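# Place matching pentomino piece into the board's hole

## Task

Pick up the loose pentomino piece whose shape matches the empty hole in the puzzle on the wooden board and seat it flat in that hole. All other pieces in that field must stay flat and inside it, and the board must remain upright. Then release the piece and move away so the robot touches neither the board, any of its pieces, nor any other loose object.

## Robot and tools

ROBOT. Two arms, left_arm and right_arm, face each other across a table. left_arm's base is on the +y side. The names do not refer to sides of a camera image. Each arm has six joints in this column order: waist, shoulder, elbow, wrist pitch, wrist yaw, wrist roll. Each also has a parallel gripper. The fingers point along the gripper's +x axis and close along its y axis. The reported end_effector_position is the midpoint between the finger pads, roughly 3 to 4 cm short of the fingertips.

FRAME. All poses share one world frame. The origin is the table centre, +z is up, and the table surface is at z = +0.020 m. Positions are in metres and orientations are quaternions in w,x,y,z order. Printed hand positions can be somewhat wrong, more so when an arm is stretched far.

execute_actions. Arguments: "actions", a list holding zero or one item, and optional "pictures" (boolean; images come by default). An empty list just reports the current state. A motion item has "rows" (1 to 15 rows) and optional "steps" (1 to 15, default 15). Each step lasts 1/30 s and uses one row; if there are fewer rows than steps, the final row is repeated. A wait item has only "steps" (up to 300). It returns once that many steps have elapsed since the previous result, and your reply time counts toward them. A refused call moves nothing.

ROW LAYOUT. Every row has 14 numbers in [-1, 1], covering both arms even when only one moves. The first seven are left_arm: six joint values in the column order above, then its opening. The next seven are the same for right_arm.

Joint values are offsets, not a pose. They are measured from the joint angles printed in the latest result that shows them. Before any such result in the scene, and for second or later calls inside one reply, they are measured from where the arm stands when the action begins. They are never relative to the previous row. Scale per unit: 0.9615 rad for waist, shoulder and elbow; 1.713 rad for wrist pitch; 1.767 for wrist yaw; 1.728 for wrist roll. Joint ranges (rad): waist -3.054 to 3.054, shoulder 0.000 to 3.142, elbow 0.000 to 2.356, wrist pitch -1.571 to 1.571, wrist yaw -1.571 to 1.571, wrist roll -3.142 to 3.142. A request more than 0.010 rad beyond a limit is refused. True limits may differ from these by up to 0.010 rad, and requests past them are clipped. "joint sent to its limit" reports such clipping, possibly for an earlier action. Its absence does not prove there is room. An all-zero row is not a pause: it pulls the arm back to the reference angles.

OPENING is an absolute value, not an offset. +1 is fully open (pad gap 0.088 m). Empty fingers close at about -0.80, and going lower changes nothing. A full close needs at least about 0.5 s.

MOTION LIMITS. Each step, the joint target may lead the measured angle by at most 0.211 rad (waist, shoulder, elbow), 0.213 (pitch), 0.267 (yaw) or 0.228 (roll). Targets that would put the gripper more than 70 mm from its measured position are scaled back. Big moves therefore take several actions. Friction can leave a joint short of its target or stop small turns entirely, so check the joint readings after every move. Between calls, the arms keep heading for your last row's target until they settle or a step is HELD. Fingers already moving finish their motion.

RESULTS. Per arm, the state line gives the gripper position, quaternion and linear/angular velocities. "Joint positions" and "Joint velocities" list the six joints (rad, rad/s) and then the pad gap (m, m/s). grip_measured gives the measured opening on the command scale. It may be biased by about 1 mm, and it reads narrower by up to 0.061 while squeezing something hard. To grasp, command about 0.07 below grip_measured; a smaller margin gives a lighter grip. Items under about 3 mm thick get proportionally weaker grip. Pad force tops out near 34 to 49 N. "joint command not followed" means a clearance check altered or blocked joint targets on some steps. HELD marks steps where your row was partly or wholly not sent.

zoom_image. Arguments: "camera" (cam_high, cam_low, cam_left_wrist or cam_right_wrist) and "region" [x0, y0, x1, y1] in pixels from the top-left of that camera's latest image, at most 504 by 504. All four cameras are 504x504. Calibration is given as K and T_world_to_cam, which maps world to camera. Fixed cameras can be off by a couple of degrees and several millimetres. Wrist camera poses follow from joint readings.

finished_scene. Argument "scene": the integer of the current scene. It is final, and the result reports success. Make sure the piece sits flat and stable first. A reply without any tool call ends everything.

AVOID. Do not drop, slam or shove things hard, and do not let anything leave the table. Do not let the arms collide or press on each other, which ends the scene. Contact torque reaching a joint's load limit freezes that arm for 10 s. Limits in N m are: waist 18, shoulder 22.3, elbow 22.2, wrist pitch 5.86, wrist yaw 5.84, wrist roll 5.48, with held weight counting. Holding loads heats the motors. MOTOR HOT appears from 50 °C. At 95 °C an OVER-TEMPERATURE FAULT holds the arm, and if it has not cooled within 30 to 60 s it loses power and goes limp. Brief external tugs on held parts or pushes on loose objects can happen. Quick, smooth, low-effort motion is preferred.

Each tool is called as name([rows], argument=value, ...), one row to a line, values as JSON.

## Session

execute_actions(actions=[])

Scene clock: 0.00 s of 3950.00 s.
left_arm: end_effector_position=(+0.0464, +0.2479, +0.4111) grip_measured=+1.000 end_effector_quat_wxyz=(+0.662, -0.017, -0.010, -0.749) end_effector_velocity=(+0.000, +0.001, -0.004) end_effector_angular_velocity=(+0.016, -0.009, +0.005) | right_arm: end_effector_position=(-0.2825, -0.0108, +0.4172) grip_measured=+1.000 end_effector_quat_wxyz=(+0.281, -0.223, +0.166, +0.919) end_effector_velocity=(+0.003, +0.000, -0.001) end_effector_angular_velocity=(-0.014, +0.004, -0.005)
Joint positions: left_arm=[-0.006  0.85   0.644  0.245 -0.003 -0.008  0.088] | right_arm=[ 0.638  1.983  2.252 -0.87  -0.479 -0.098  0.088]
Joint velocities: left_arm=[-0.002 -0.007 -0.002 -0.022 -0.007  0.007  0.   ] | right_arm=[-0.007 -0.002 -0.002 -0.007 -0.007  0.007  0.   ]
Motor temperatures (°C, as the motors report them): left_arm=[24 22 23 24 24 22] | right_arm=[22 25 24 23 24 24]
Heat: left arm: hottest waist 24 °C (+0.0 °C/min); right arm: hottest shoulder 25 °C (+0.0 °C/min).
camera_calibration (this result's frames):
cam_right_wrist: T_world_to_cam=[[0.561677, 0.797329, -0.220876, 0.27455], [0.548822, -0.558837, -0.621688, 0.443192], [-0.619124, 0.227966, -0.751477, 0.218507], [0, 0, 0, 1]] pos_world=[-0.262159, -0.0210469, 0.500372]

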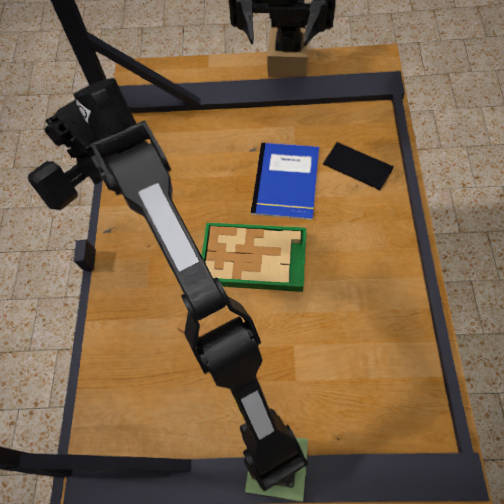

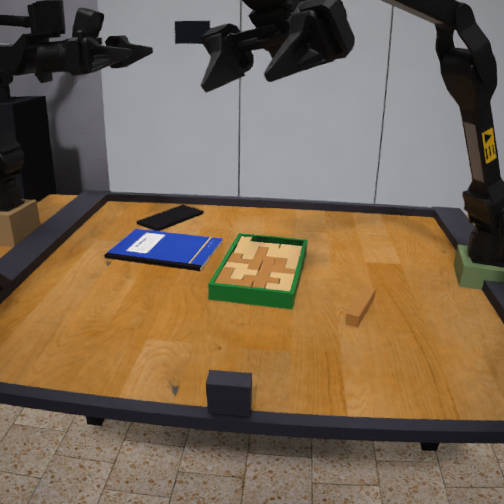

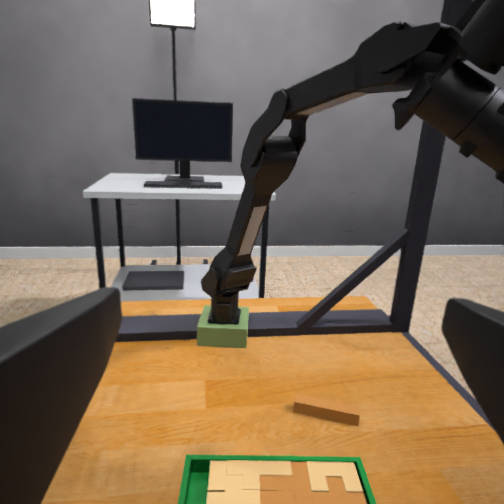

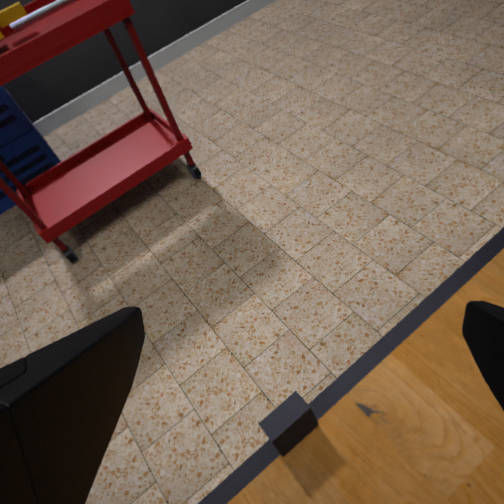

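execute_actions([
  {"rows":[[0,0,0,0,0,0,1,0.075,-0.5,-1,-0.165,0.271,0.057,1]],"steps":15},
], pictures=false)

execute_actions([
  {"steps":12},
], pictures=false)

Scene clock: 1.50 s of 3950.00 s.
left_arm: end_effector_position=(+0.0464, +0.2479, +0.4111) grip_measured=+1.000 end_effector_quat_wxyz=(+0.662, -0.017, -0.010, -0.749) end_effector_velocity=(-0.002, +0.001, +0.001) end_effector_angular_velocity=(-0.006, +0.008, -0.010) | right_arm: end_effector_position=(-0.1667, -0.1410, +0.3171) grip_measured=+1.000 end_effector_quat_wxyz=(+0.420, -0.442, +0.252, +0.751) end_effector_velocity=(+0.089, -0.131, -0.484) end_effector_angular_velocity=(-1.188, -0.758, -0.034)
Joint positions: left_arm=[-0.006  0.85   0.644  0.245 -0.003 -0.008  0.088] | right_arm=[ 0.706  1.493  1.57  -1.145 -0.011 -0.003  0.088]
Joint velocities: left_arm=[-0.002 -0.002 -0.002  0.007  0.007 -0.007  0.   ] | right_arm=[-0.002  0.002 -1.399 -0.007  0.051  0.007  0.   ]
Motor temperatures (°C, as the motors report them): left_arm=[24 22 24 25 24 22] | right_arm=[22 25 25 23 24 24]
Heat: left arm: hottest wrist pitch 25 °C (+0.0 °C/min); right arm: hottest shoulder 25 °C (+0.0 °C/min).
Steps of this call (steps 1 to 30: nothing new was sent; steps 31 to 45: all 15 steps of this action). Readings (joint positions):
31: left_arm=[-0.006 0.850 0.644 0.245 -0.003 -0.008] | right_arm=[0.642 1.967 2.232 -0.873 -0.447 -0.087]
32: left_arm=[-0.006 0.850 0.644 0.245 -0.003 -0.008] | right_arm=[0.652 1.930 2.183 -0.938 -0.373 -0.063]
34: left_arm=[-0.006 0.850 0.644 0.245 -0.003 -0.008] | right_arm=[0.678 1.850 2.085 -1.035 -0.259 -0.036]
38: left_arm=[-0.006 0.850 0.644 0.245 -0.003 -0.008] | right_arm=[0.706 1.660 1.886 -1.118 -0.077 -0.012]
45: the state above

Scene clock: 1.90 s of 3950.00 s.
left_arm: end_effector_position=(+0.0464, +0.2479, +0.4111) grip_measured=+1.000 end_effector_quat_wxyz=(+0.662, -0.017, -0.010, -0.749) end_effector_velocity=(+0.000, +0.000, -0.003) end_effector_angular_velocity=(+0.018, +0.005, +0.005) | right_arm: end_effector_position=(-0.1442, -0.1770, +0.2280) grip_measured=+1.000 end_effector_quat_wxyz=(+0.384, -0.543, +0.308, +0.680) end_effector_velocity=(+0.007, -0.012, -0.018) end_effector_angular_velocity=(-0.059, -0.029, +0.006)
Joint positions: left_arm=[-0.006  0.85   0.644  0.245 -0.003 -0.008  0.088] | right_arm=[ 0.707  1.502  1.306 -1.153 -0.003 -0.002  0.088]
Joint velocities: left_arm=[-0.002 -0.002  0.002 -0.022 -0.007 -0.007  0.   ] | right_arm=[-0.002 -0.002 -0.061 -0.007 -0.007 -0.007  0.   ]
Motor temperatures (°C, as the motors report them): left_arm=[24 22 24 25 24 22] | right_arm=[22 25 25 23 24 24]
Heat: left arm: hottest wrist pitch 25 °C (+0.0 °C/min); right arm: hottest shoulder 25 °C (+0.0 °C/min).
Steps of this call (steps 1 to 12: the robot went on to your last target). Readings (joint positions):
1: left_arm=[-0.006 0.850 0.644 0.245 -0.003 -0.008] | right_arm=[0.706 1.495 1.522 -1.145 -0.009 -0.003]
2: left_arm=[-0.006 0.850 0.644 0.245 -0.003 -0.008] | right_arm=[0.706 1.498 1.473 -1.147 -0.008 -0.003]
4: left_arm=[-0.006 0.850 0.644 0.245 -0.003 -0.008] | right_arm=[0.707 1.500 1.385 -1.154 -0.005 -0.002]
8: left_arm=[-0.006 0.850 0.644 0.245 -0.003 -0.008] | right_arm=[0.707 1.502 1.316 -1.156 -0.004 -0.002]
12: the state above

execute_actions([
  {"rows":[[0,0,0,0,0,0,1,0,0,-0.22,0,0,0,1]],"steps":15},
])

Scene clock: 2.60 s of 3950.00 s.
left_arm: end_effector_position=(+0.0464, +0.2479, +0.4111) grip_measured=+1.000 end_effector_quat_wxyz=(+0.662, -0.017, -0.010, -0.749) end_effector_velocity=(+0.001, +0.000, -0.002) end_effector_angular_velocity=(+0.008, +0.007, +0.014) | right_arm: end_effector_position=(-0.1204, -0.2165, +0.1726) grip_measured=+1.000 end_effector_quat_wxyz=(+0.351, -0.608, +0.345, +0.623) end_effector_velocity=(+0.004, -0.008, -0.003) end_effector_angular_velocity=(-0.031, -0.010, +0.020)
Joint positions: left_arm=[-0.006  0.85   0.644  0.245 -0.003 -0.008  0.088] | right_arm=[ 0.707  1.501  1.106 -1.153 -0.003 -0.002  0.088]
Joint velocities: left_arm=[-0.007 -0.002 -0.002 -0.007 -0.022 -0.007  0.   ] | right_arm=[-0.002 -0.007 -0.017 -0.022 -0.007 -0.022  0.   ]
Motor temperatures (°C, as the motors report them): left_arm=[24 22 24 25 24 22] | right_arm=[22 25 25 23 24 24]
Heat: left arm: hottest wrist pitch 25 °C (+0.0 °C/min); right arm: hottest shoulder 25 °C (+0.0 °C/min).
Steps of this call (steps 1 to 6: the robot went on to your last target; steps 7 to 21: all 15 steps of this action). Readings (joint positions):
7: left_arm=[-0.006 0.850 0.644 0.245 -0.003 -0.008] | right_arm=[0.707 1.501 1.281 -1.140 -0.003 -0.002]
8: left_arm=[-0.006 0.850 0.644 0.245 -0.003 -0.008] | right_arm=[0.707 1.492 1.244 -1.135 -0.003 -0.002]
10: left_arm=[-0.006 0.850 0.644 0.245 -0.003 -0.008] | right_arm=[0.707 1.492 1.169 -1.159 -0.003 -0.002]
14: left_arm=[-0.006 0.850 0.644 0.245 -0.003 -0.008] | right_arm=[0.707 1.501 1.113 -1.156 -0.003 -0.002]
21: the state above
camera_calibration (this result's frames):
cam_right_wrist: T_world_to_cam=[[0.866387, 0.496782, -0.0508047, 0.235788], [0.485133, -0.813191, 0.321506, -0.138374], [0.118404, -0.303196, -0.945544, 0.189268], [0, 0, 0, 1]] pos_world=[-0.159564, -0.172275, 0.235428]

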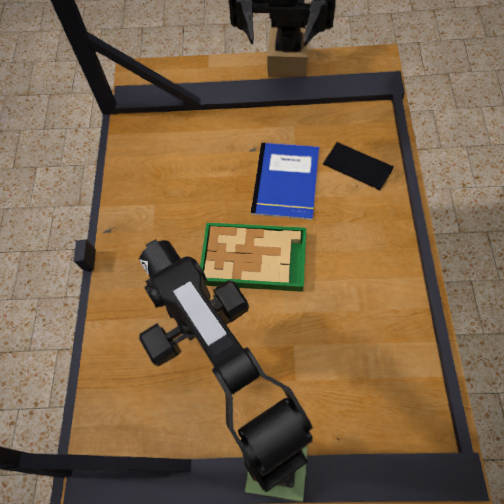

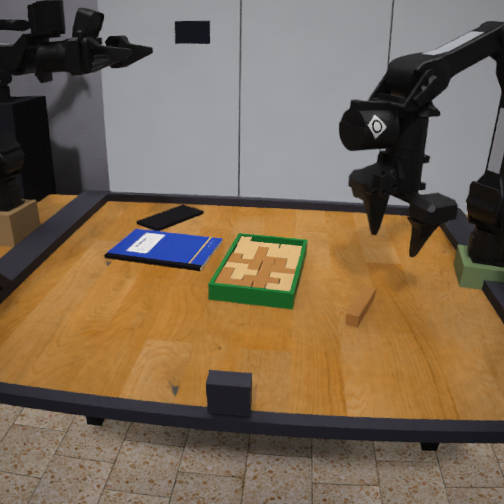

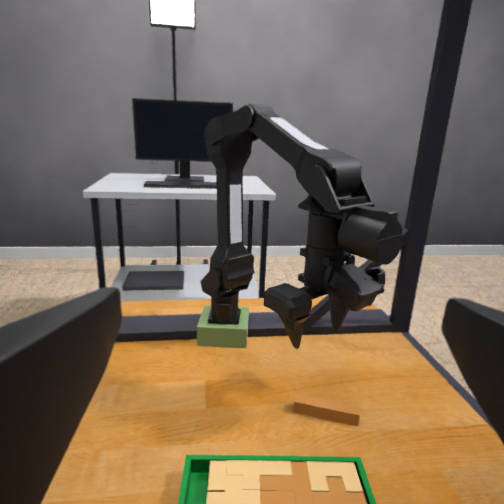

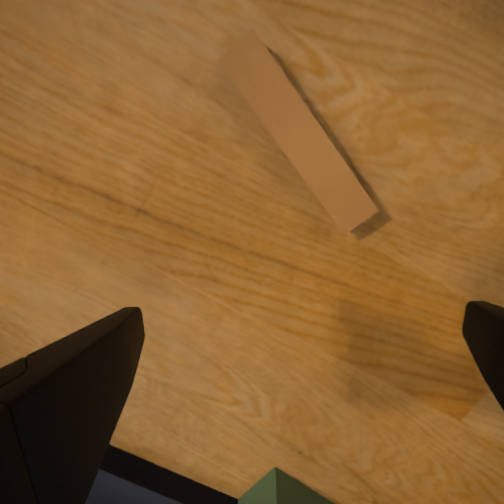

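zoom_image(camera="cam_high", region=[195, 215, 315, 300])

zoom_image(camera="cam_low", region=[200, 225, 390, 335])

zoom_image(camera="cam_right_wrist", region=[190, 10, 430, 250])

Region (195, 215, 315, 300) of cam_high's 504x504 image, scaled by 4.200, with more detail than that image has; it fills the top 357 rows of this view, and the rest is white.

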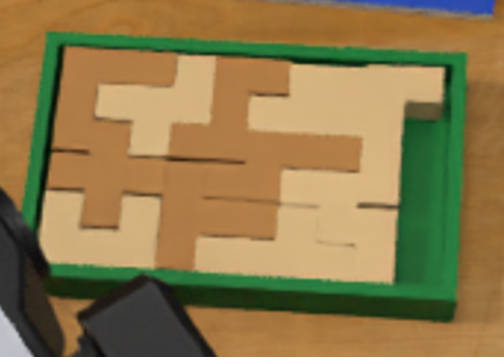

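Region (200, 225, 390, 335) of cam_low's 504x504 image, scaled by 2.653, with more detail than that image has; it fills the top 292 rows of this view, and the rest is white.

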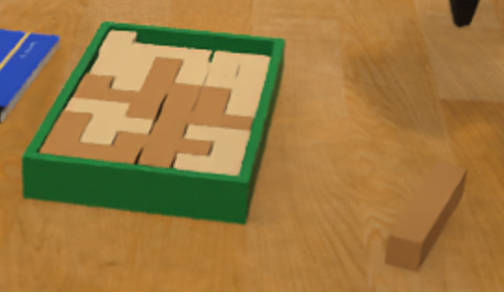

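Region (190, 10, 430, 250) of cam_right_wrist's 504x504 image, scaled by 2.100, with more detail than that image has.

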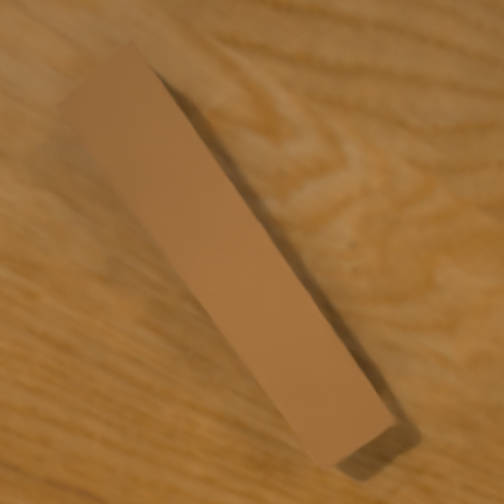

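execute_actions([
  {"rows":[[0,0,0,0,0,0,1,0,0.1,0,0.05,0,-0.382,0.1],[0,0,0,0,0,0,1,0,0.1,0,0.05,0,-0.382,0.1],[0,0,0,0,0,0,1,0,0.2,0,0.1,0,-0.382,0.1],[0,0,0,0,0,0,1,0,0.2,0,0.1,0,-0.382,0.1],[0,0,0,0,0,0,1,-0.015,0.3,0.005,0.155,0,-0.382,0.1]],"steps":15},
], pictures=false)

execute_actions([
  {"steps":8},
])

Scene clock: 6.37 s of 3950.00 s.
left_arm: end_effector_position=(+0.0464, +0.2479, +0.4111) grip_measured=+1.000 end_effector_quat_wxyz=(+0.662, -0.017, -0.010, -0.749) end_effector_velocity=(+0.000, +0.000, -0.008) end_effector_angular_velocity=(+0.028, +0.004, +0.005) | right_arm: end_effector_position=(-0.1431, -0.1720, +0.1040) grip_measured=+0.112 end_effector_quat_wxyz=(+0.147, -0.688, +0.140, +0.697) end_effector_velocity=(-0.006, +0.006, -0.011) end_effector_angular_velocity=(+0.002, +0.022, +0.240)
Joint positions: left_arm=[-0.006  0.85   0.644  0.245 -0.003 -0.008  0.088] | right_arm=[ 0.696  1.769  1.109 -0.895 -0.003 -0.634  0.044]
Joint velocities: left_arm=[-0.002 -0.002 -0.007 -0.022 -0.007 -0.007  0.   ] | right_arm=[-0.002  0.037 -0.002  0.051 -0.022 -0.242 -0.004]
Motor temperatures (°C, as the motors report them): left_arm=[24 22 25 25 24 22] | right_arm=[22 25 25 23 24 24]
Heat: left arm: hottest elbow 25 °C (+9.4 °C/min); right arm: hottest shoulder 25 °C (+0.0 °C/min).
Steps of this call (steps 1 to 15: the robot went on to your last target; steps 16 to 90: nothing new was sent; then 0.27 s passed at rest; steps 91 to 105: all 15 steps of this action). Readings (joint positions):
91: left_arm=[-0.006 0.850 0.644 0.245 -0.003 -0.008] | right_arm=[0.707 1.507 1.105 -1.148 -0.003 -0.031]
92: left_arm=[-0.006 0.850 0.644 0.245 -0.003 -0.008] | right_arm=[0.707 1.519 1.105 -1.126 -0.003 -0.093]
94: left_arm=[-0.006 0.850 0.644 0.245 -0.003 -0.008] | right_arm=[0.707 1.576 1.109 -1.062 -0.003 -0.203]
98: left_arm=[-0.006 0.850 0.644 0.245 -0.003 -0.008] | right_arm=[0.700 1.730 1.110 -0.937 -0.003 -0.427]
105: the state above

Scene clock: 6.63 s of 3950.00 s.
left_arm: end_effector_position=(+0.0464, +0.2479, +0.4111) grip_measured=+1.000 end_effector_quat_wxyz=(+0.662, -0.017, -0.010, -0.749) end_effector_velocity=(+0.000, +0.000, -0.002) end_effector_angular_velocity=(+0.008, +0.007, +0.005) | right_arm: end_effector_position=(-0.1435, -0.1712, +0.1028) grip_measured=+0.103 end_effector_quat_wxyz=(+0.139, -0.689, +0.132, +0.699) end_effector_velocity=(+0.001, -0.002, -0.001) end_effector_angular_velocity=(-0.014, -0.000, +0.020)
Joint positions: left_arm=[-0.006  0.85   0.644  0.245 -0.003 -0.008  0.088] | right_arm=[ 0.696  1.774  1.109 -0.889 -0.003 -0.658  0.044]
Joint velocities: left_arm=[-0.002 -0.002 -0.002 -0.007 -0.007 -0.007  0.   ] | right_arm=[-0.002  0.002 -0.002 -0.007 -0.007 -0.022 -0.   ]
Motor temperatures (°C, as the motors report them): left_arm=[24 22 25 25 24 22] | right_arm=[22 25 25 23 24 24]
Heat: left arm: hottest elbow 25 °C (+9.0 °C/min); right arm: hottest shoulder 25 °C (+0.0 °C/min).
Steps of this call (steps 1 to 8: the robot went on to your last target). Readings (joint positions):
1: left_arm=[-0.006 0.850 0.644 0.245 -0.003 -0.008] | right_arm=[0.696 1.771 1.109 -0.893 -0.003 -0.641]
2: left_arm=[-0.006 0.850 0.644 0.245 -0.003 -0.008] | right_arm=[0.696 1.772 1.109 -0.892 -0.003 -0.646]
4: left_arm=[-0.006 0.850 0.644 0.245 -0.003 -0.008] | right_arm=[0.696 1.773 1.109 -0.891 -0.003 -0.652]
8: the state above
camera_calibration (this result's frames):
cam_right_wrist: T_world_to_cam=[[0.394924, 0.917838, -0.0401008, 0.233008], [0.872554, -0.361062, 0.329067, 0.0643881], [0.287551, -0.164946, -0.943455, 0.187405], [0, 0, 0, 1]] pos_world=[-0.202091, -0.159704, 0.164964]

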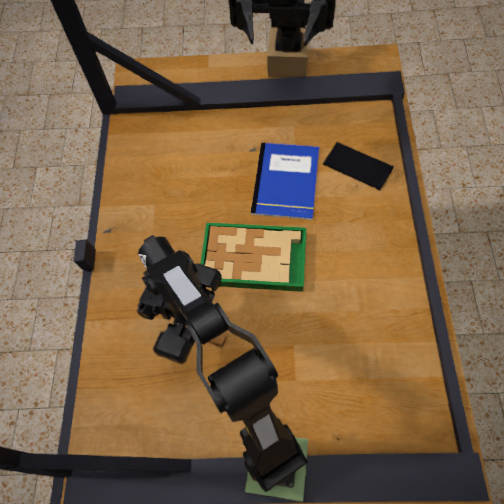

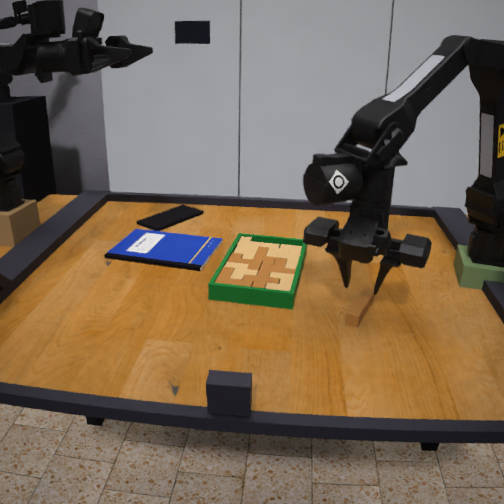

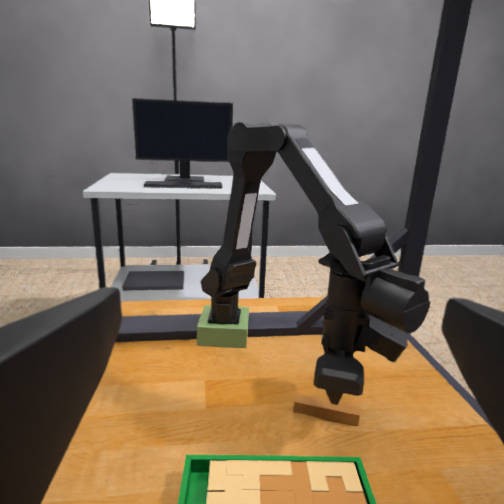

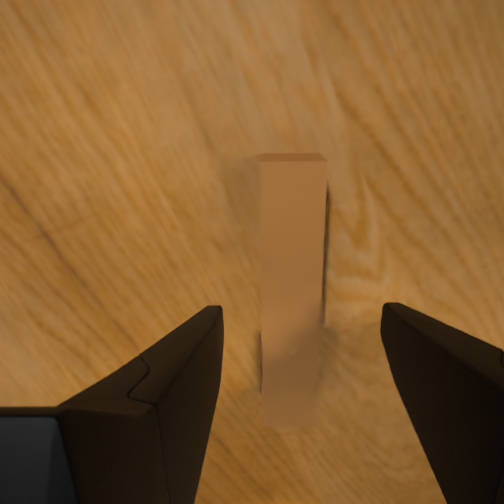

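execute_actions([
  {"rows":[[0,0,0,0,0,0,1,0,0.03,-0.03,0.02,0,0,0.0],[0,0,0,0,0,0,1,0,0.03,-0.03,0.02,0,0,0.0],[0,0,0,0,0,0,1,0,0.04,-0.06,0.04,0,0,0.0],[0,0,0,0,0,0,1,0,0.04,-0.06,0.04,0,0,0.0],[0,0,0,0,0,0,1,0,0.047,-0.085,0.057,0,0,0.0],[0,0,0,0,0,0,1,0,0.047,-0.085,0.057,0,0,0.0],[0,0,0,0,0,0,1,0,0.054,-0.11,0.074,0,0,0.0]],"steps":15},
])

Scene clock: 8.57 s of 3950.00 s.
left_arm: end_effector_position=(+0.0464, +0.2479, +0.4111) grip_measured=+1.000 end_effector_quat_wxyz=(+0.662, -0.017, -0.010, -0.749) end_effector_velocity=(-0.002, +0.000, -0.008) end_effector_angular_velocity=(+0.028, +0.004, -0.010) | right_arm: end_effector_position=(-0.1392, -0.1785, +0.0709) grip_measured=+0.003 end_effector_quat_wxyz=(+0.135, -0.692, +0.134, +0.696) end_effector_velocity=(-0.001, +0.004, +0.000) end_effector_angular_velocity=(+0.015, +0.017, -0.015)
Joint positions: left_arm=[-0.006  0.85   0.644  0.245 -0.003 -0.008  0.088] | right_arm=[ 0.696  1.812  1.014 -0.768 -0.003 -0.66   0.039]
Joint velocities: left_arm=[-0.002 -0.002 -0.007 -0.022  0.007 -0.007  0.   ] | right_arm=[-0.007 -0.002 -0.002  0.022 -0.007  0.007 -0.001]
Motor temperatures (°C, as the motors report them): left_arm=[24 22 25 26 24 22] | right_arm=[22 26 25 23 24 24]
Heat: left arm: hottest wrist pitch 26 °C (+14.0 °C/min); right arm: hottest shoulder 26 °C (+7.0 °C/min).
Steps of this call (steps 1 to 30: the robot went on to your last target; steps 31 to 43: nothing new was sent; steps 44 to 58: all 15 steps of this action). Readings (joint positions):
44: left_arm=[-0.006 0.850 0.644 0.245 -0.003 -0.008] | right_arm=[0.696 1.775 1.107 -0.885 -0.003 -0.660]
45: left_arm=[-0.006 0.850 0.644 0.245 -0.003 -0.008] | right_arm=[0.696 1.777 1.104 -0.875 -0.003 -0.660]
47: left_arm=[-0.006 0.850 0.644 0.245 -0.003 -0.008] | right_arm=[0.696 1.783 1.090 -0.851 -0.003 -0.660]
51: left_arm=[-0.006 0.850 0.644 0.245 -0.003 -0.008] | right_arm=[0.696 1.801 1.042 -0.800 -0.003 -0.660]
58: the state above
camera_calibration (this result's frames):
cam_right_wrist: T_world_to_cam=[[0.393424, 0.918161, -0.0468845, 0.237116], [0.871311, -0.356108, 0.337645, 0.0685701], [0.293317, -0.173689, -0.940105, 0.153936], [0, 0, 0, 1]] pos_world=[-0.198185, -0.166555, 0.13268]

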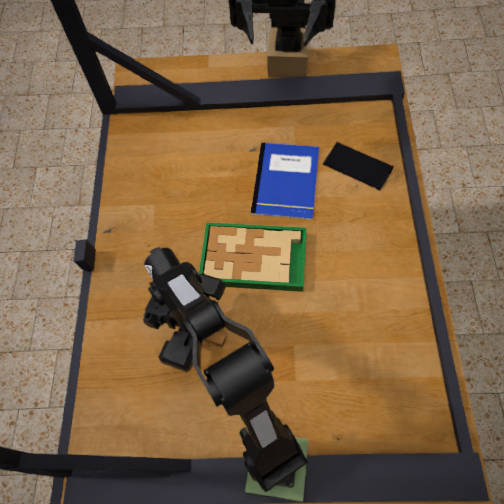

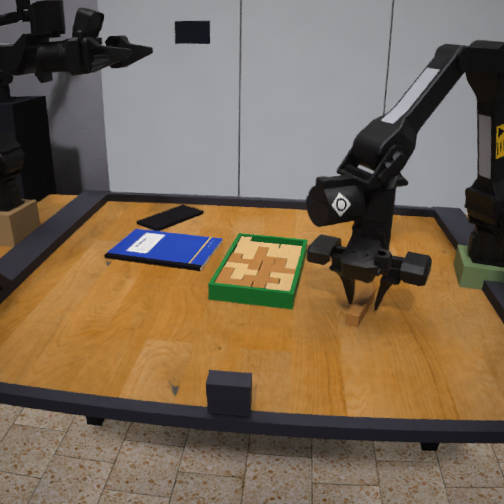

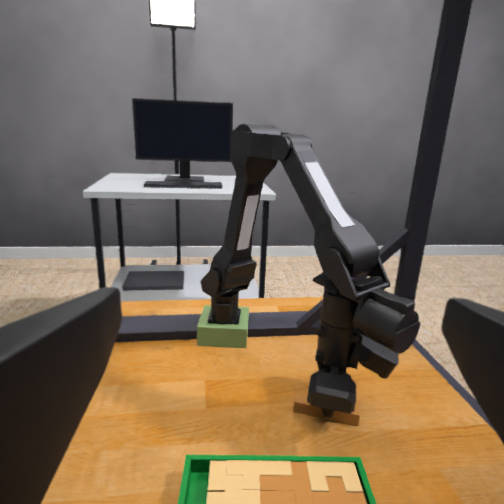

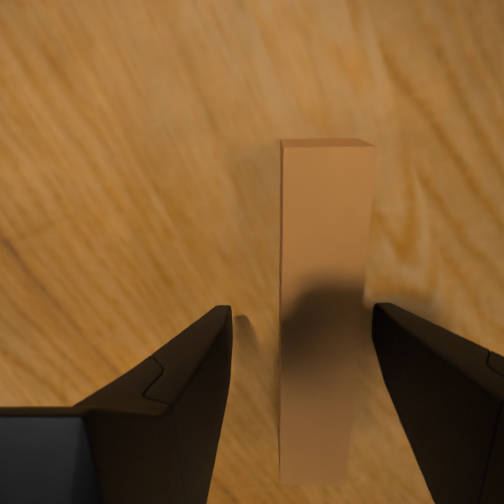

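execute_actions([
  {"rows":[[0,0,0,0,0,0,1,0,0,0,0,0,0,-0.08],[0,0,0,0,0,0,1,0,0,0,0,0,0,-0.15],[0,0,0,0,0,0,1,0,0,0,0,0,0,-0.22],[0,0,0,0,0,0,1,0,0,0,0,0,0,-0.28],[0,0,0,0,0,0,1,0,0,0,0,0,0,-0.33],[0,0,0,0,0,0,1,0,0,0,0,0,0,-0.38],[0,0,0,0,0,0,1,0,0,0,0,0,0,-0.43],[0,0,0,0,0,0,1,0,0,0,0,0,0,-0.48],[0,0,0,0,0,0,1,0,0,0,0,0,0,-0.53]],"steps":13},
])

Scene clock: 9.90 s of 3950.00 s.
left_arm: end_effector_position=(+0.0464, +0.2479, +0.4111) grip_measured=+1.000 end_effector_quat_wxyz=(+0.662, -0.017, -0.010, -0.749) end_effector_velocity=(-0.001, +0.001, -0.004) end_effector_angular_velocity=(+0.018, +0.005, -0.000) | right_arm: end_effector_position=(-0.1390, -0.1788, +0.0705) grip_measured=-0.438 end_effector_quat_wxyz=(+0.135, -0.692, +0.134, +0.696) end_effector_velocity=(+0.001, -0.002, +0.000) end_effector_angular_velocity=(-0.010, +0.003, +0.005)
Joint positions: left_arm=[-0.006  0.85   0.644  0.245 -0.003 -0.008  0.088] | right_arm=[ 0.696  1.812  1.012 -0.766 -0.003 -0.66   0.018]
Joint velocities: left_arm=[-0.007 -0.007 -0.002 -0.022 -0.007 -0.007  0.   ] | right_arm=[-0.002 -0.002 -0.002 -0.007 -0.007 -0.007 -0.   ]
Motor temperatures (°C, as the motors report them): left_arm=[24 22 26 26 24 22] | right_arm=[22 26 25 23 24 24]
Heat: left arm: hottest elbow 26 °C (+12.1 °C/min); right arm: hottest shoulder 26 °C (+6.1 °C/min).
Steps of this call (steps 1 to 15: the robot went on to your last target; steps 16 to 27: nothing new was sent; steps 28 to 40: all 13 steps of this action). Readings (joint positions):
28: left_arm=[-0.006 0.850 0.644 0.245 -0.003 -0.008] | right_arm=[0.696 1.812 1.012 -0.764 -0.003 -0.660]
29: left_arm=[-0.006 0.850 0.644 0.245 -0.003 -0.008] | right_arm=[0.696 1.812 1.012 -0.764 -0.003 -0.660]
31: left_arm=[-0.006 0.850 0.644 0.245 -0.003 -0.008] | right_arm=[0.696 1.812 1.012 -0.764 -0.003 -0.660]
35: left_arm=[-0.006 0.850 0.644 0.245 -0.003 -0.008] | right_arm=[0.696 1.812 1.012 -0.765 -0.003 -0.660]
40: the state above
camera_calibration (this result's frames):
cam_right_wrist: T_world_to_cam=[[0.393433, 0.918145, -0.0471115, 0.237312], [0.871246, -0.355997, 0.33793, 0.0684461], [0.293498, -0.173999, -0.939991, 0.153413], [0, 0, 0, 1]] pos_world=[-0.198026, -0.166827, 0.132257]

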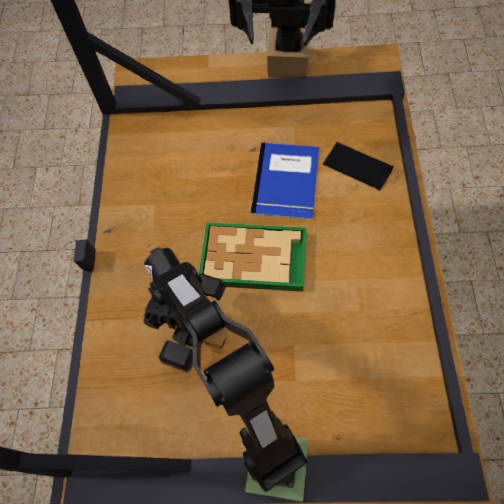

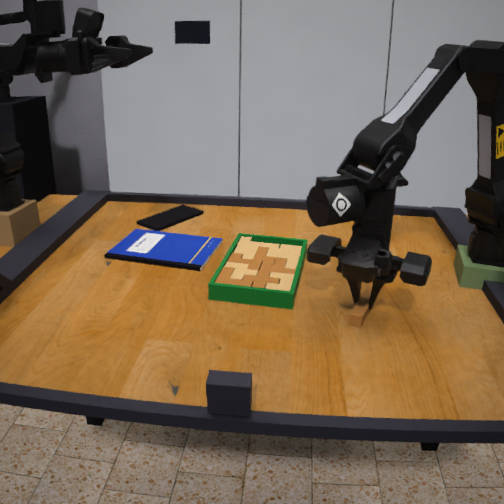

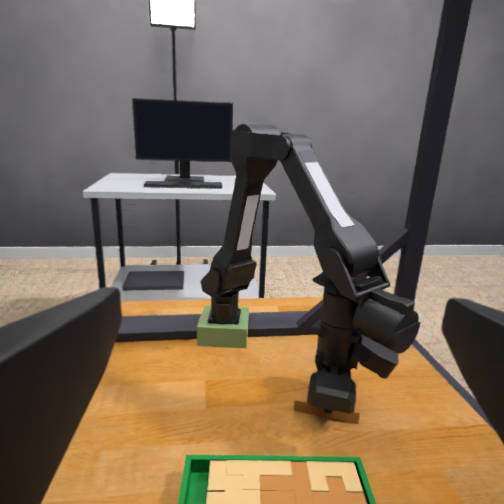

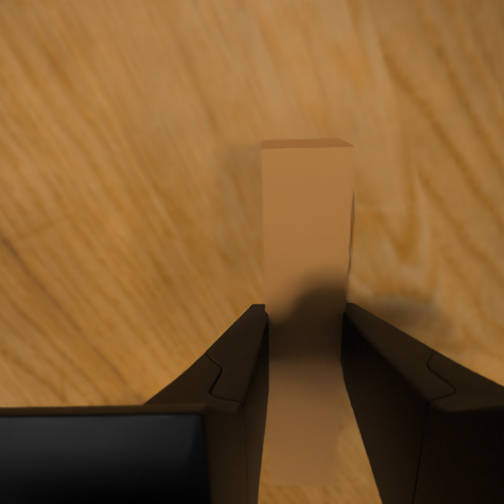

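execute_actions([
  {"rows":[[0,0,0,0,0,0,1,0,0,0.05,-0.028,0,0,-0.52],[0,0,0,0,0,0,1,0,0,0.1,-0.056,0,0,-0.52],[0,0,0,0,0,0,1,0,0,0.15,-0.084,0,0,-0.52],[0,0,0,0,0,0,1,0,0,0.2,-0.112,0,0.03,-0.52],[0,0,0,0,0,0,1,-0.03,0,0.25,-0.14,0,0.06,-0.52],[0,0,0,0,0,0,1,-0.09,0.01,0.3,-0.165,0,0.09,-0.52],[0,0,0,0,0,0,1,-0.16,0.03,0.34,-0.176,0,0.12,-0.52],[0,0,0,0,0,0,1,-0.23,0.05,0.37,-0.18,0,0.15,-0.52],[0,0,0,0,0,0,1,-0.3,0.08,0.4,-0.18,0,0.18,-0.52],[0,0,0,0,0,0,1,-0.37,0.1,0.43,-0.18,0,0.21,-0.52],[0,0,0,0,0,0,1,-0.44,0.13,0.45,-0.178,0,0.24,-0.52],[0,0,0,0,0,0,1,-0.51,0.15,0.47,-0.176,0,0.27,-0.52],[0,0,0,0,0,0,1,-0.58,0.17,0.49,-0.176,0,0.3,-0.52],[0,0,0,0,0,0,1,-0.64,0.19,0.51,-0.176,0,0.33,-0.52],[0,0,0,0,0,0,1,-0.697,0.215,0.53,-0.176,0,0.359,-0.52]],"steps":15},
], pictures=false)

execute_actions([
  {"steps":18},
])

Scene clock: 11.53 s of 3950.00 s.
left_arm: end_effector_position=(+0.0464, +0.2479, +0.4111) grip_measured=+1.000 end_effector_quat_wxyz=(+0.662, -0.017, -0.010, -0.749) end_effector_velocity=(+0.000, +0.000, -0.002) end_effector_angular_velocity=(+0.008, +0.007, +0.005) | right_arm: end_effector_position=(-0.0439, -0.0756, +0.1364) grip_measured=-0.438 end_effector_quat_wxyz=(+0.408, -0.572, +0.392, +0.594) end_effector_velocity=(+0.453, +0.179, -0.079) end_effector_angular_velocity=(-0.211, +0.043, -2.694)
Joint positions: left_arm=[-0.006  0.85   0.644  0.245 -0.003 -0.008  0.088] | right_arm=[ 0.317  1.923  1.444 -1.054 -0.006 -0.218  0.018]
Joint velocities: left_arm=[-0.002 -0.002 -0.002 -0.007 -0.007 -0.007  0.   ] | right_arm=[-1.311  0.628  0.545 -0.11  -0.022  1.385 -0.   ]
Motor temperatures (°C, as the motors report them): left_arm=[24 22 26 26 24 22] | right_arm=[22 26 25 23 24 24]
Heat: left arm: hottest elbow 26 °C (+10.4 °C/min); right arm: hottest shoulder 26 °C (+5.2 °C/min).
Steps of this call (steps 1 to 15: the robot went on to your last target; steps 16 to 34: nothing new was sent; steps 35 to 49: all 15 steps of this action). Readings (joint positions):
35: left_arm=[-0.006 0.850 0.644 0.245 -0.003 -0.008] | right_arm=[0.696 1.812 1.016 -0.772 -0.003 -0.660]
36: left_arm=[-0.006 0.850 0.644 0.245 -0.003 -0.008] | right_arm=[0.696 1.812 1.029 -0.794 -0.003 -0.660]
38: left_arm=[-0.006 0.850 0.644 0.245 -0.003 -0.008] | right_arm=[0.696 1.812 1.078 -0.857 -0.003 -0.654]
42: left_arm=[-0.006 0.850 0.644 0.245 -0.003 -0.008] | right_arm=[0.637 1.815 1.247 -0.992 -0.009 -0.531]
49: the state above

Scene clock: 12.13 s of 3950.00 s.
left_arm: end_effector_position=(+0.0464, +0.2479, +0.4111) grip_measured=+1.000 end_effector_quat_wxyz=(+0.662, -0.017, -0.010, -0.749) end_effector_velocity=(-0.001, +0.001, +0.000) end_effector_angular_velocity=(+0.003, +0.007, -0.000) | right_arm: end_effector_position=(+0.0644, -0.0605, +0.1270) grip_measured=-0.438 end_effector_quat_wxyz=(+0.529, -0.470, +0.519, +0.480) end_effector_velocity=(-0.002, -0.002, +0.000) end_effector_angular_velocity=(-0.006, +0.008, -0.005)
Joint positions: left_arm=[-0.006  0.85   0.644  0.245 -0.003 -0.008  0.088] | right_arm=[ 0.027  2.     1.515 -1.066 -0.001 -0.042  0.018]
Joint velocities: left_arm=[-0.007 -0.002  0.002 -0.007 -0.007 -0.007  0.   ] | right_arm=[ 0.002 -0.002 -0.002 -0.007 -0.007  0.007 -0.   ]
Motor temperatures (°C, as the motors report them): left_arm=[24 22 26 26 24 22] | right_arm=[22 26 25 23 24 24]
Heat: left arm: hottest elbow 26 °C (+9.9 °C/min); right arm: hottest shoulder 26 °C (+4.9 °C/min).
Steps of this call (steps 1 to 18: the robot went on to your last target). Readings (joint positions):
1: left_arm=[-0.006 0.850 0.644 0.245 -0.003 -0.008] | right_arm=[0.274 1.943 1.461 -1.056 -0.006 -0.176]
2: left_arm=[-0.006 0.850 0.644 0.245 -0.003 -0.008] | right_arm=[0.230 1.959 1.474 -1.056 -0.006 -0.145]
4: left_arm=[-0.006 0.850 0.644 0.245 -0.003 -0.008] | right_arm=[0.144 1.981 1.491 -1.060 -0.006 -0.100]
8: left_arm=[-0.006 0.850 0.644 0.245 -0.003 -0.008] | right_arm=[0.033 1.997 1.509 -1.065 0.001 -0.057]
18: the state above
camera_calibration (this result's frames):
cam_right_wrist: T_world_to_cam=[[0.991765, -0.118875, -0.047657, -0.0498923], [-0.0972259, -0.941043, 0.324015, -0.0570065], [-0.0833647, -0.316714, -0.944851, 0.183695], [0, 0, 0, 1]] pos_world=[0.0592526, -0.001398, 0.189657]

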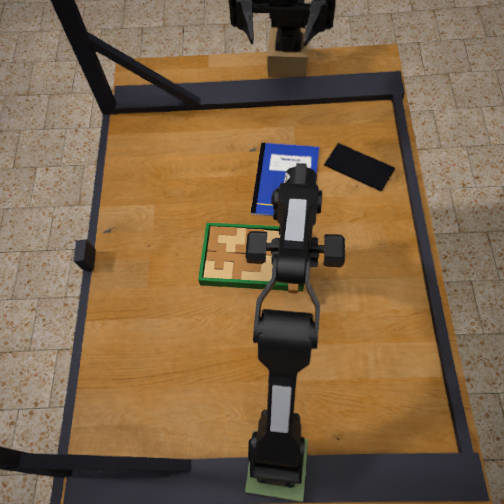

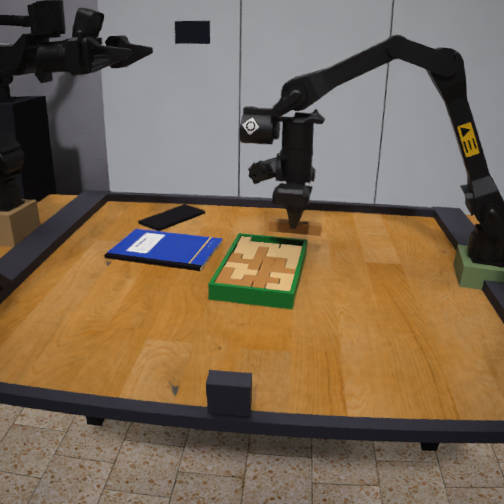

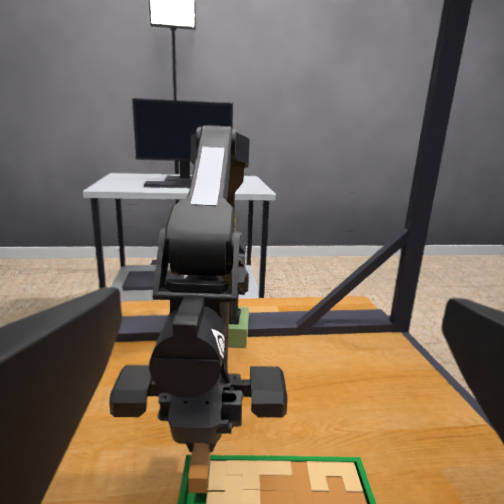

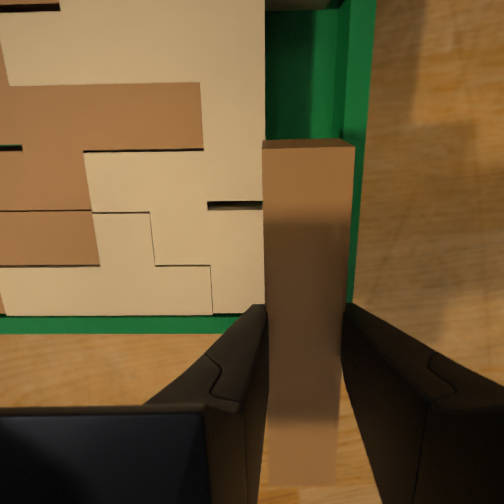

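execute_actions([
  {"rows":[[0,0,0,0,0,0,1,0,0.04,0.06,-0.006,0,0.012,-0.52],[0,0,0,0,0,0,1,0,0.04,0.06,-0.006,0,0.012,-0.52],[0,0,0,0,0,0,1,0,0.09,0.11,-0.012,0,0.012,-0.52],[0,0,0,0,0,0,1,0,0.09,0.11,-0.012,0,0.012,-0.52],[0,0,0,0,0,0,1,0,0.14,0.16,-0.018,0,0.012,-0.52],[0,0,0,0,0,0,1,0,0.14,0.16,-0.018,0,0.012,-0.52],[0,0,0,0,0,0,1,0,0.18,0.2,-0.025,0,0.012,-0.52]],"steps":15},
], pictures=false)

execute_actions([
  {"steps":6},
])

Scene clock: 15.10 s of 3950.00 s.
left_arm: end_effector_position=(+0.0464, +0.2479, +0.4111) grip_measured=+1.000 end_effector_quat_wxyz=(+0.662, -0.017, -0.010, -0.749) end_effector_velocity=(+0.000, +0.000, +0.000) end_effector_angular_velocity=(+0.005, +0.022, +0.004) | right_arm: end_effector_position=(+0.0691, -0.0271, +0.1137) grip_measured=-0.438 end_effector_quat_wxyz=(+0.530, -0.468, +0.527, +0.472) end_effector_velocity=(+0.002, +0.016, +0.012) end_effector_angular_velocity=(+0.047, +0.001, +0.005)
Joint positions: left_arm=[-0.006  0.85   0.644  0.245 -0.003 -0.008  0.088] | right_arm=[ 0.027  2.153  1.694 -1.105 -0.001 -0.024  0.018]
Joint velocities: left_arm=[-0.002 -0.002  0.002 -0.007 -0.007 -0.022  0.   ] | right_arm=[-0.002  0.012  0.066 -0.007 -0.007 -0.007 -0.   ]
Motor temperatures (°C, as the motors report them): left_arm=[24 22 26 26 24 22] | right_arm=[22 26 26 23 24 24]
Heat: left arm: hottest elbow 26 °C (+7.9 °C/min); right arm: hottest shoulder 26 °C (+4.0 °C/min).
Steps of this call (steps 1 to 15: the robot went on to your last target; steps 16 to 74: nothing new was sent; steps 75 to 89: all 15 steps of this action). Readings (joint positions):
75: left_arm=[-0.006 0.850 0.644 0.245 -0.003 -0.008] | right_arm=[0.027 2.002 1.521 -1.070 -0.001 -0.039]
76: left_arm=[-0.006 0.850 0.644 0.245 -0.003 -0.008] | right_arm=[0.027 2.008 1.531 -1.074 -0.001 -0.035]
78: left_arm=[-0.006 0.850 0.644 0.245 -0.003 -0.008] | right_arm=[0.027 2.030 1.568 -1.078 -0.001 -0.029]
82: left_arm=[-0.006 0.850 0.644 0.245 -0.003 -0.008] | right_arm=[0.027 2.101 1.655 -1.093 -0.001 -0.026]
89: the state above

Scene clock: 15.30 s of 3950.00 s.
left_arm: end_effector_position=(+0.0464, +0.2479, +0.4111) grip_measured=+1.000 end_effector_quat_wxyz=(+0.662, -0.017, -0.010, -0.749) end_effector_velocity=(+0.000, +0.000, -0.004) end_effector_angular_velocity=(+0.015, +0.021, +0.004) | right_arm: end_effector_position=(+0.0694, -0.0253, +0.1156) grip_measured=-0.438 end_effector_quat_wxyz=(+0.532, -0.467, +0.525, +0.473) end_effector_velocity=(-0.001, -0.005, +0.000) end_effector_angular_velocity=(-0.021, +0.010, -0.010)
Joint positions: left_arm=[-0.006  0.85   0.644  0.245 -0.003 -0.008  0.088] | right_arm=[ 0.027  2.153  1.701 -1.106 -0.001 -0.024  0.018]
Joint velocities: left_arm=[-0.002 -0.002 -0.007 -0.007 -0.007 -0.022  0.   ] | right_arm=[-0.002 -0.002 -0.002 -0.022 -0.007  0.007  0.   ]
Motor temperatures (°C, as the motors report them): left_arm=[24 22 26 27 24 22] | right_arm=[22 26 26 23 24 24]
Heat: left arm: hottest wrist pitch 27 °C (+11.8 °C/min); right arm: hottest shoulder 26 °C (+3.9 °C/min).
Steps of this call (steps 1 to 6: the robot went on to your last target). Readings (joint positions):
1: left_arm=[-0.006 0.850 0.644 0.245 -0.003 -0.008] | right_arm=[0.027 2.153 1.696 -1.106 -0.001 -0.024]
2: left_arm=[-0.006 0.850 0.644 0.245 -0.003 -0.008] | right_arm=[0.027 2.153 1.698 -1.106 -0.001 -0.024]
4: left_arm=[-0.006 0.850 0.644 0.245 -0.003 -0.008] | right_arm=[0.027 2.153 1.701 -1.106 -0.001 -0.024]
6: the state above
camera_calibration (this result's frames):
cam_right_wrist: T_world_to_cam=[[0.989354, -0.137372, -0.0480482, -0.0514559], [-0.113967, -0.936644, 0.331225, -0.0192847], [-0.0905049, -0.322223, -0.942328, 0.18452], [0, 0, 0, 1]] pos_world=[0.0654102, 0.034325, 0.177794]

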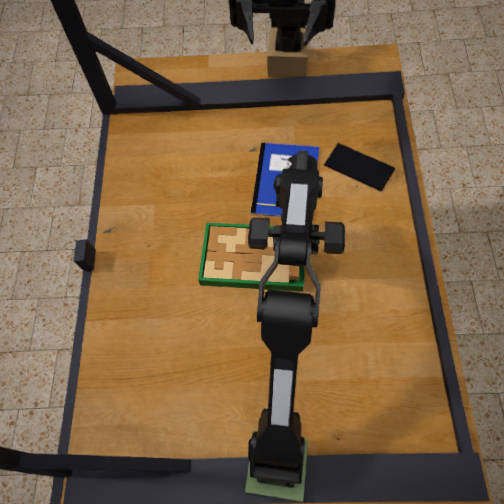

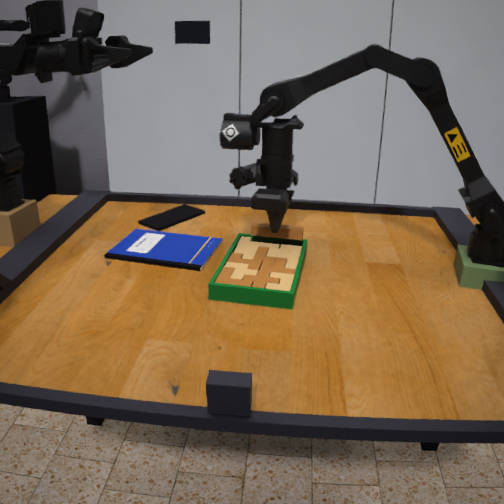

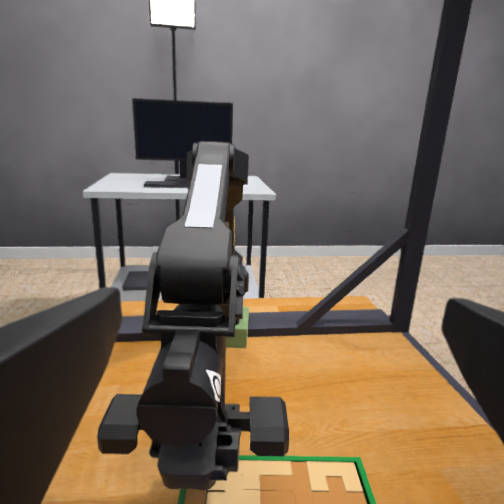

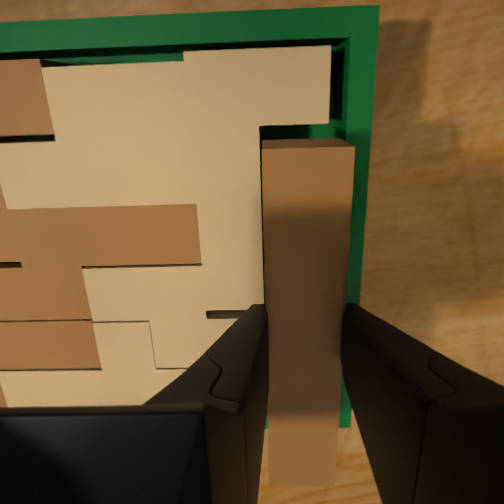

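execute_actions([
  {"rows":[[0,0,0,0,0,0,1,0,0.025,0,0,0,0,-0.52],[0,0,0,0,0,0,1,0,0.03,0,0.002,0,0,-0.52],[0,0,0,0,0,0,1,0,0.035,0,0.003,0,0,-0.52],[0,0,0,0,0,0,1,0,0.04,0,0.004,0,0,-0.52],[0,0,0,0,0,0,1,0,0.044,0,0.005,0,0,-0.52]],"steps":12},
])

Scene clock: 17.00 s of 3950.00 s.
left_arm: end_effector_position=(+0.0464, +0.2479, +0.4111) grip_measured=+1.000 end_effector_quat_wxyz=(+0.662, -0.017, -0.010, -0.749) end_effector_velocity=(+0.000, +0.001, -0.006) end_effector_angular_velocity=(+0.023, +0.005, +0.005) | right_arm: end_effector_position=(+0.0694, -0.0251, +0.1063) grip_measured=-0.438 end_effector_quat_wxyz=(+0.527, -0.471, +0.530, +0.469) end_effector_velocity=(-0.001, -0.002, -0.002) end_effector_angular_velocity=(-0.009, +0.024, -0.000)
Joint positions: left_arm=[-0.006  0.85   0.644  0.245 -0.003 -0.008  0.088] | right_arm=[ 0.027  2.177  1.701 -1.1   -0.001 -0.024  0.018]
Joint velocities: left_arm=[-0.002 -0.007 -0.007 -0.022 -0.007 -0.007  0.   ] | right_arm=[-0.007  0.002 -0.002 -0.007 -0.022 -0.007 -0.   ]
Motor temperatures (°C, as the motors report them): left_arm=[24 22 27 27 24 22] | right_arm=[22 27 26 23 24 24]
Heat: left arm: hottest elbow 27 °C (+10.6 °C/min); right arm: hottest shoulder 27 °C (+7.1 °C/min).
Steps of this call (steps 1 to 15: the robot went on to your last target; steps 16 to 39: nothing new was sent; steps 40 to 51: all 12 steps of this action). Readings (joint positions):
40: left_arm=[-0.006 0.850 0.644 0.245 -0.003 -0.008] | right_arm=[0.027 2.154 1.701 -1.107 -0.001 -0.024]
41: left_arm=[-0.006 0.850 0.644 0.245 -0.003 -0.008] | right_arm=[0.027 2.155 1.701 -1.107 -0.001 -0.024]
43: left_arm=[-0.006 0.850 0.644 0.245 -0.003 -0.008] | right_arm=[0.027 2.159 1.701 -1.106 -0.001 -0.024]
47: left_arm=[-0.006 0.850 0.644 0.245 -0.003 -0.008] | right_arm=[0.027 2.173 1.701 -1.101 -0.001 -0.024]
51: the state above
camera_calibration (this result's frames):
cam_right_wrist: T_world_to_cam=[[0.98924, -0.138171, -0.0480892, -0.0519124], [-0.113168, -0.931008, 0.347012, -0.0176087], [-0.0927183, -0.337836, -0.936627, 0.174948], [0, 0, 0, 1]] pos_world=[0.0655821, 0.0355373, 0.167475]

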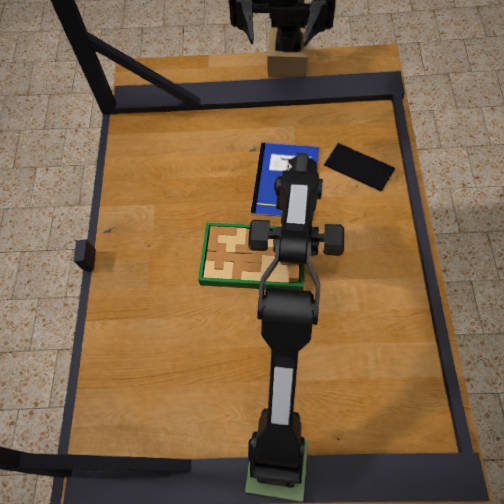

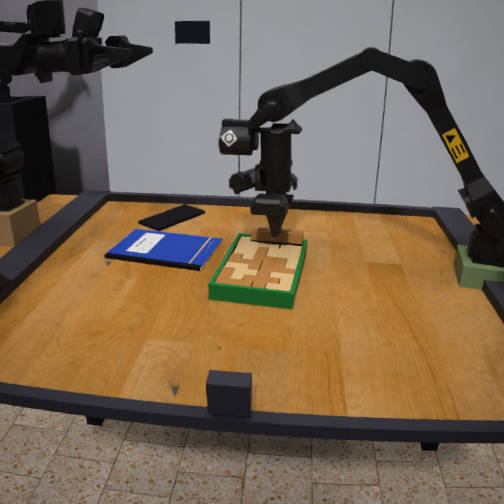

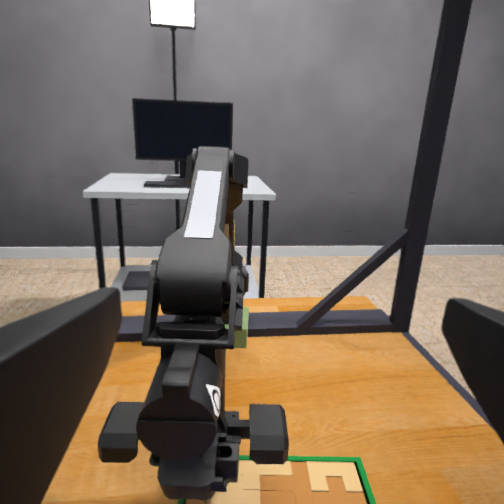

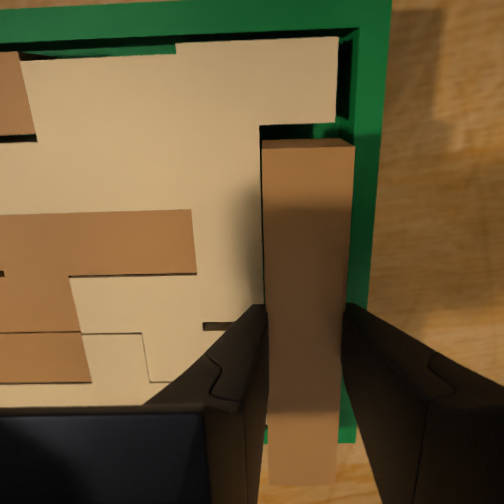

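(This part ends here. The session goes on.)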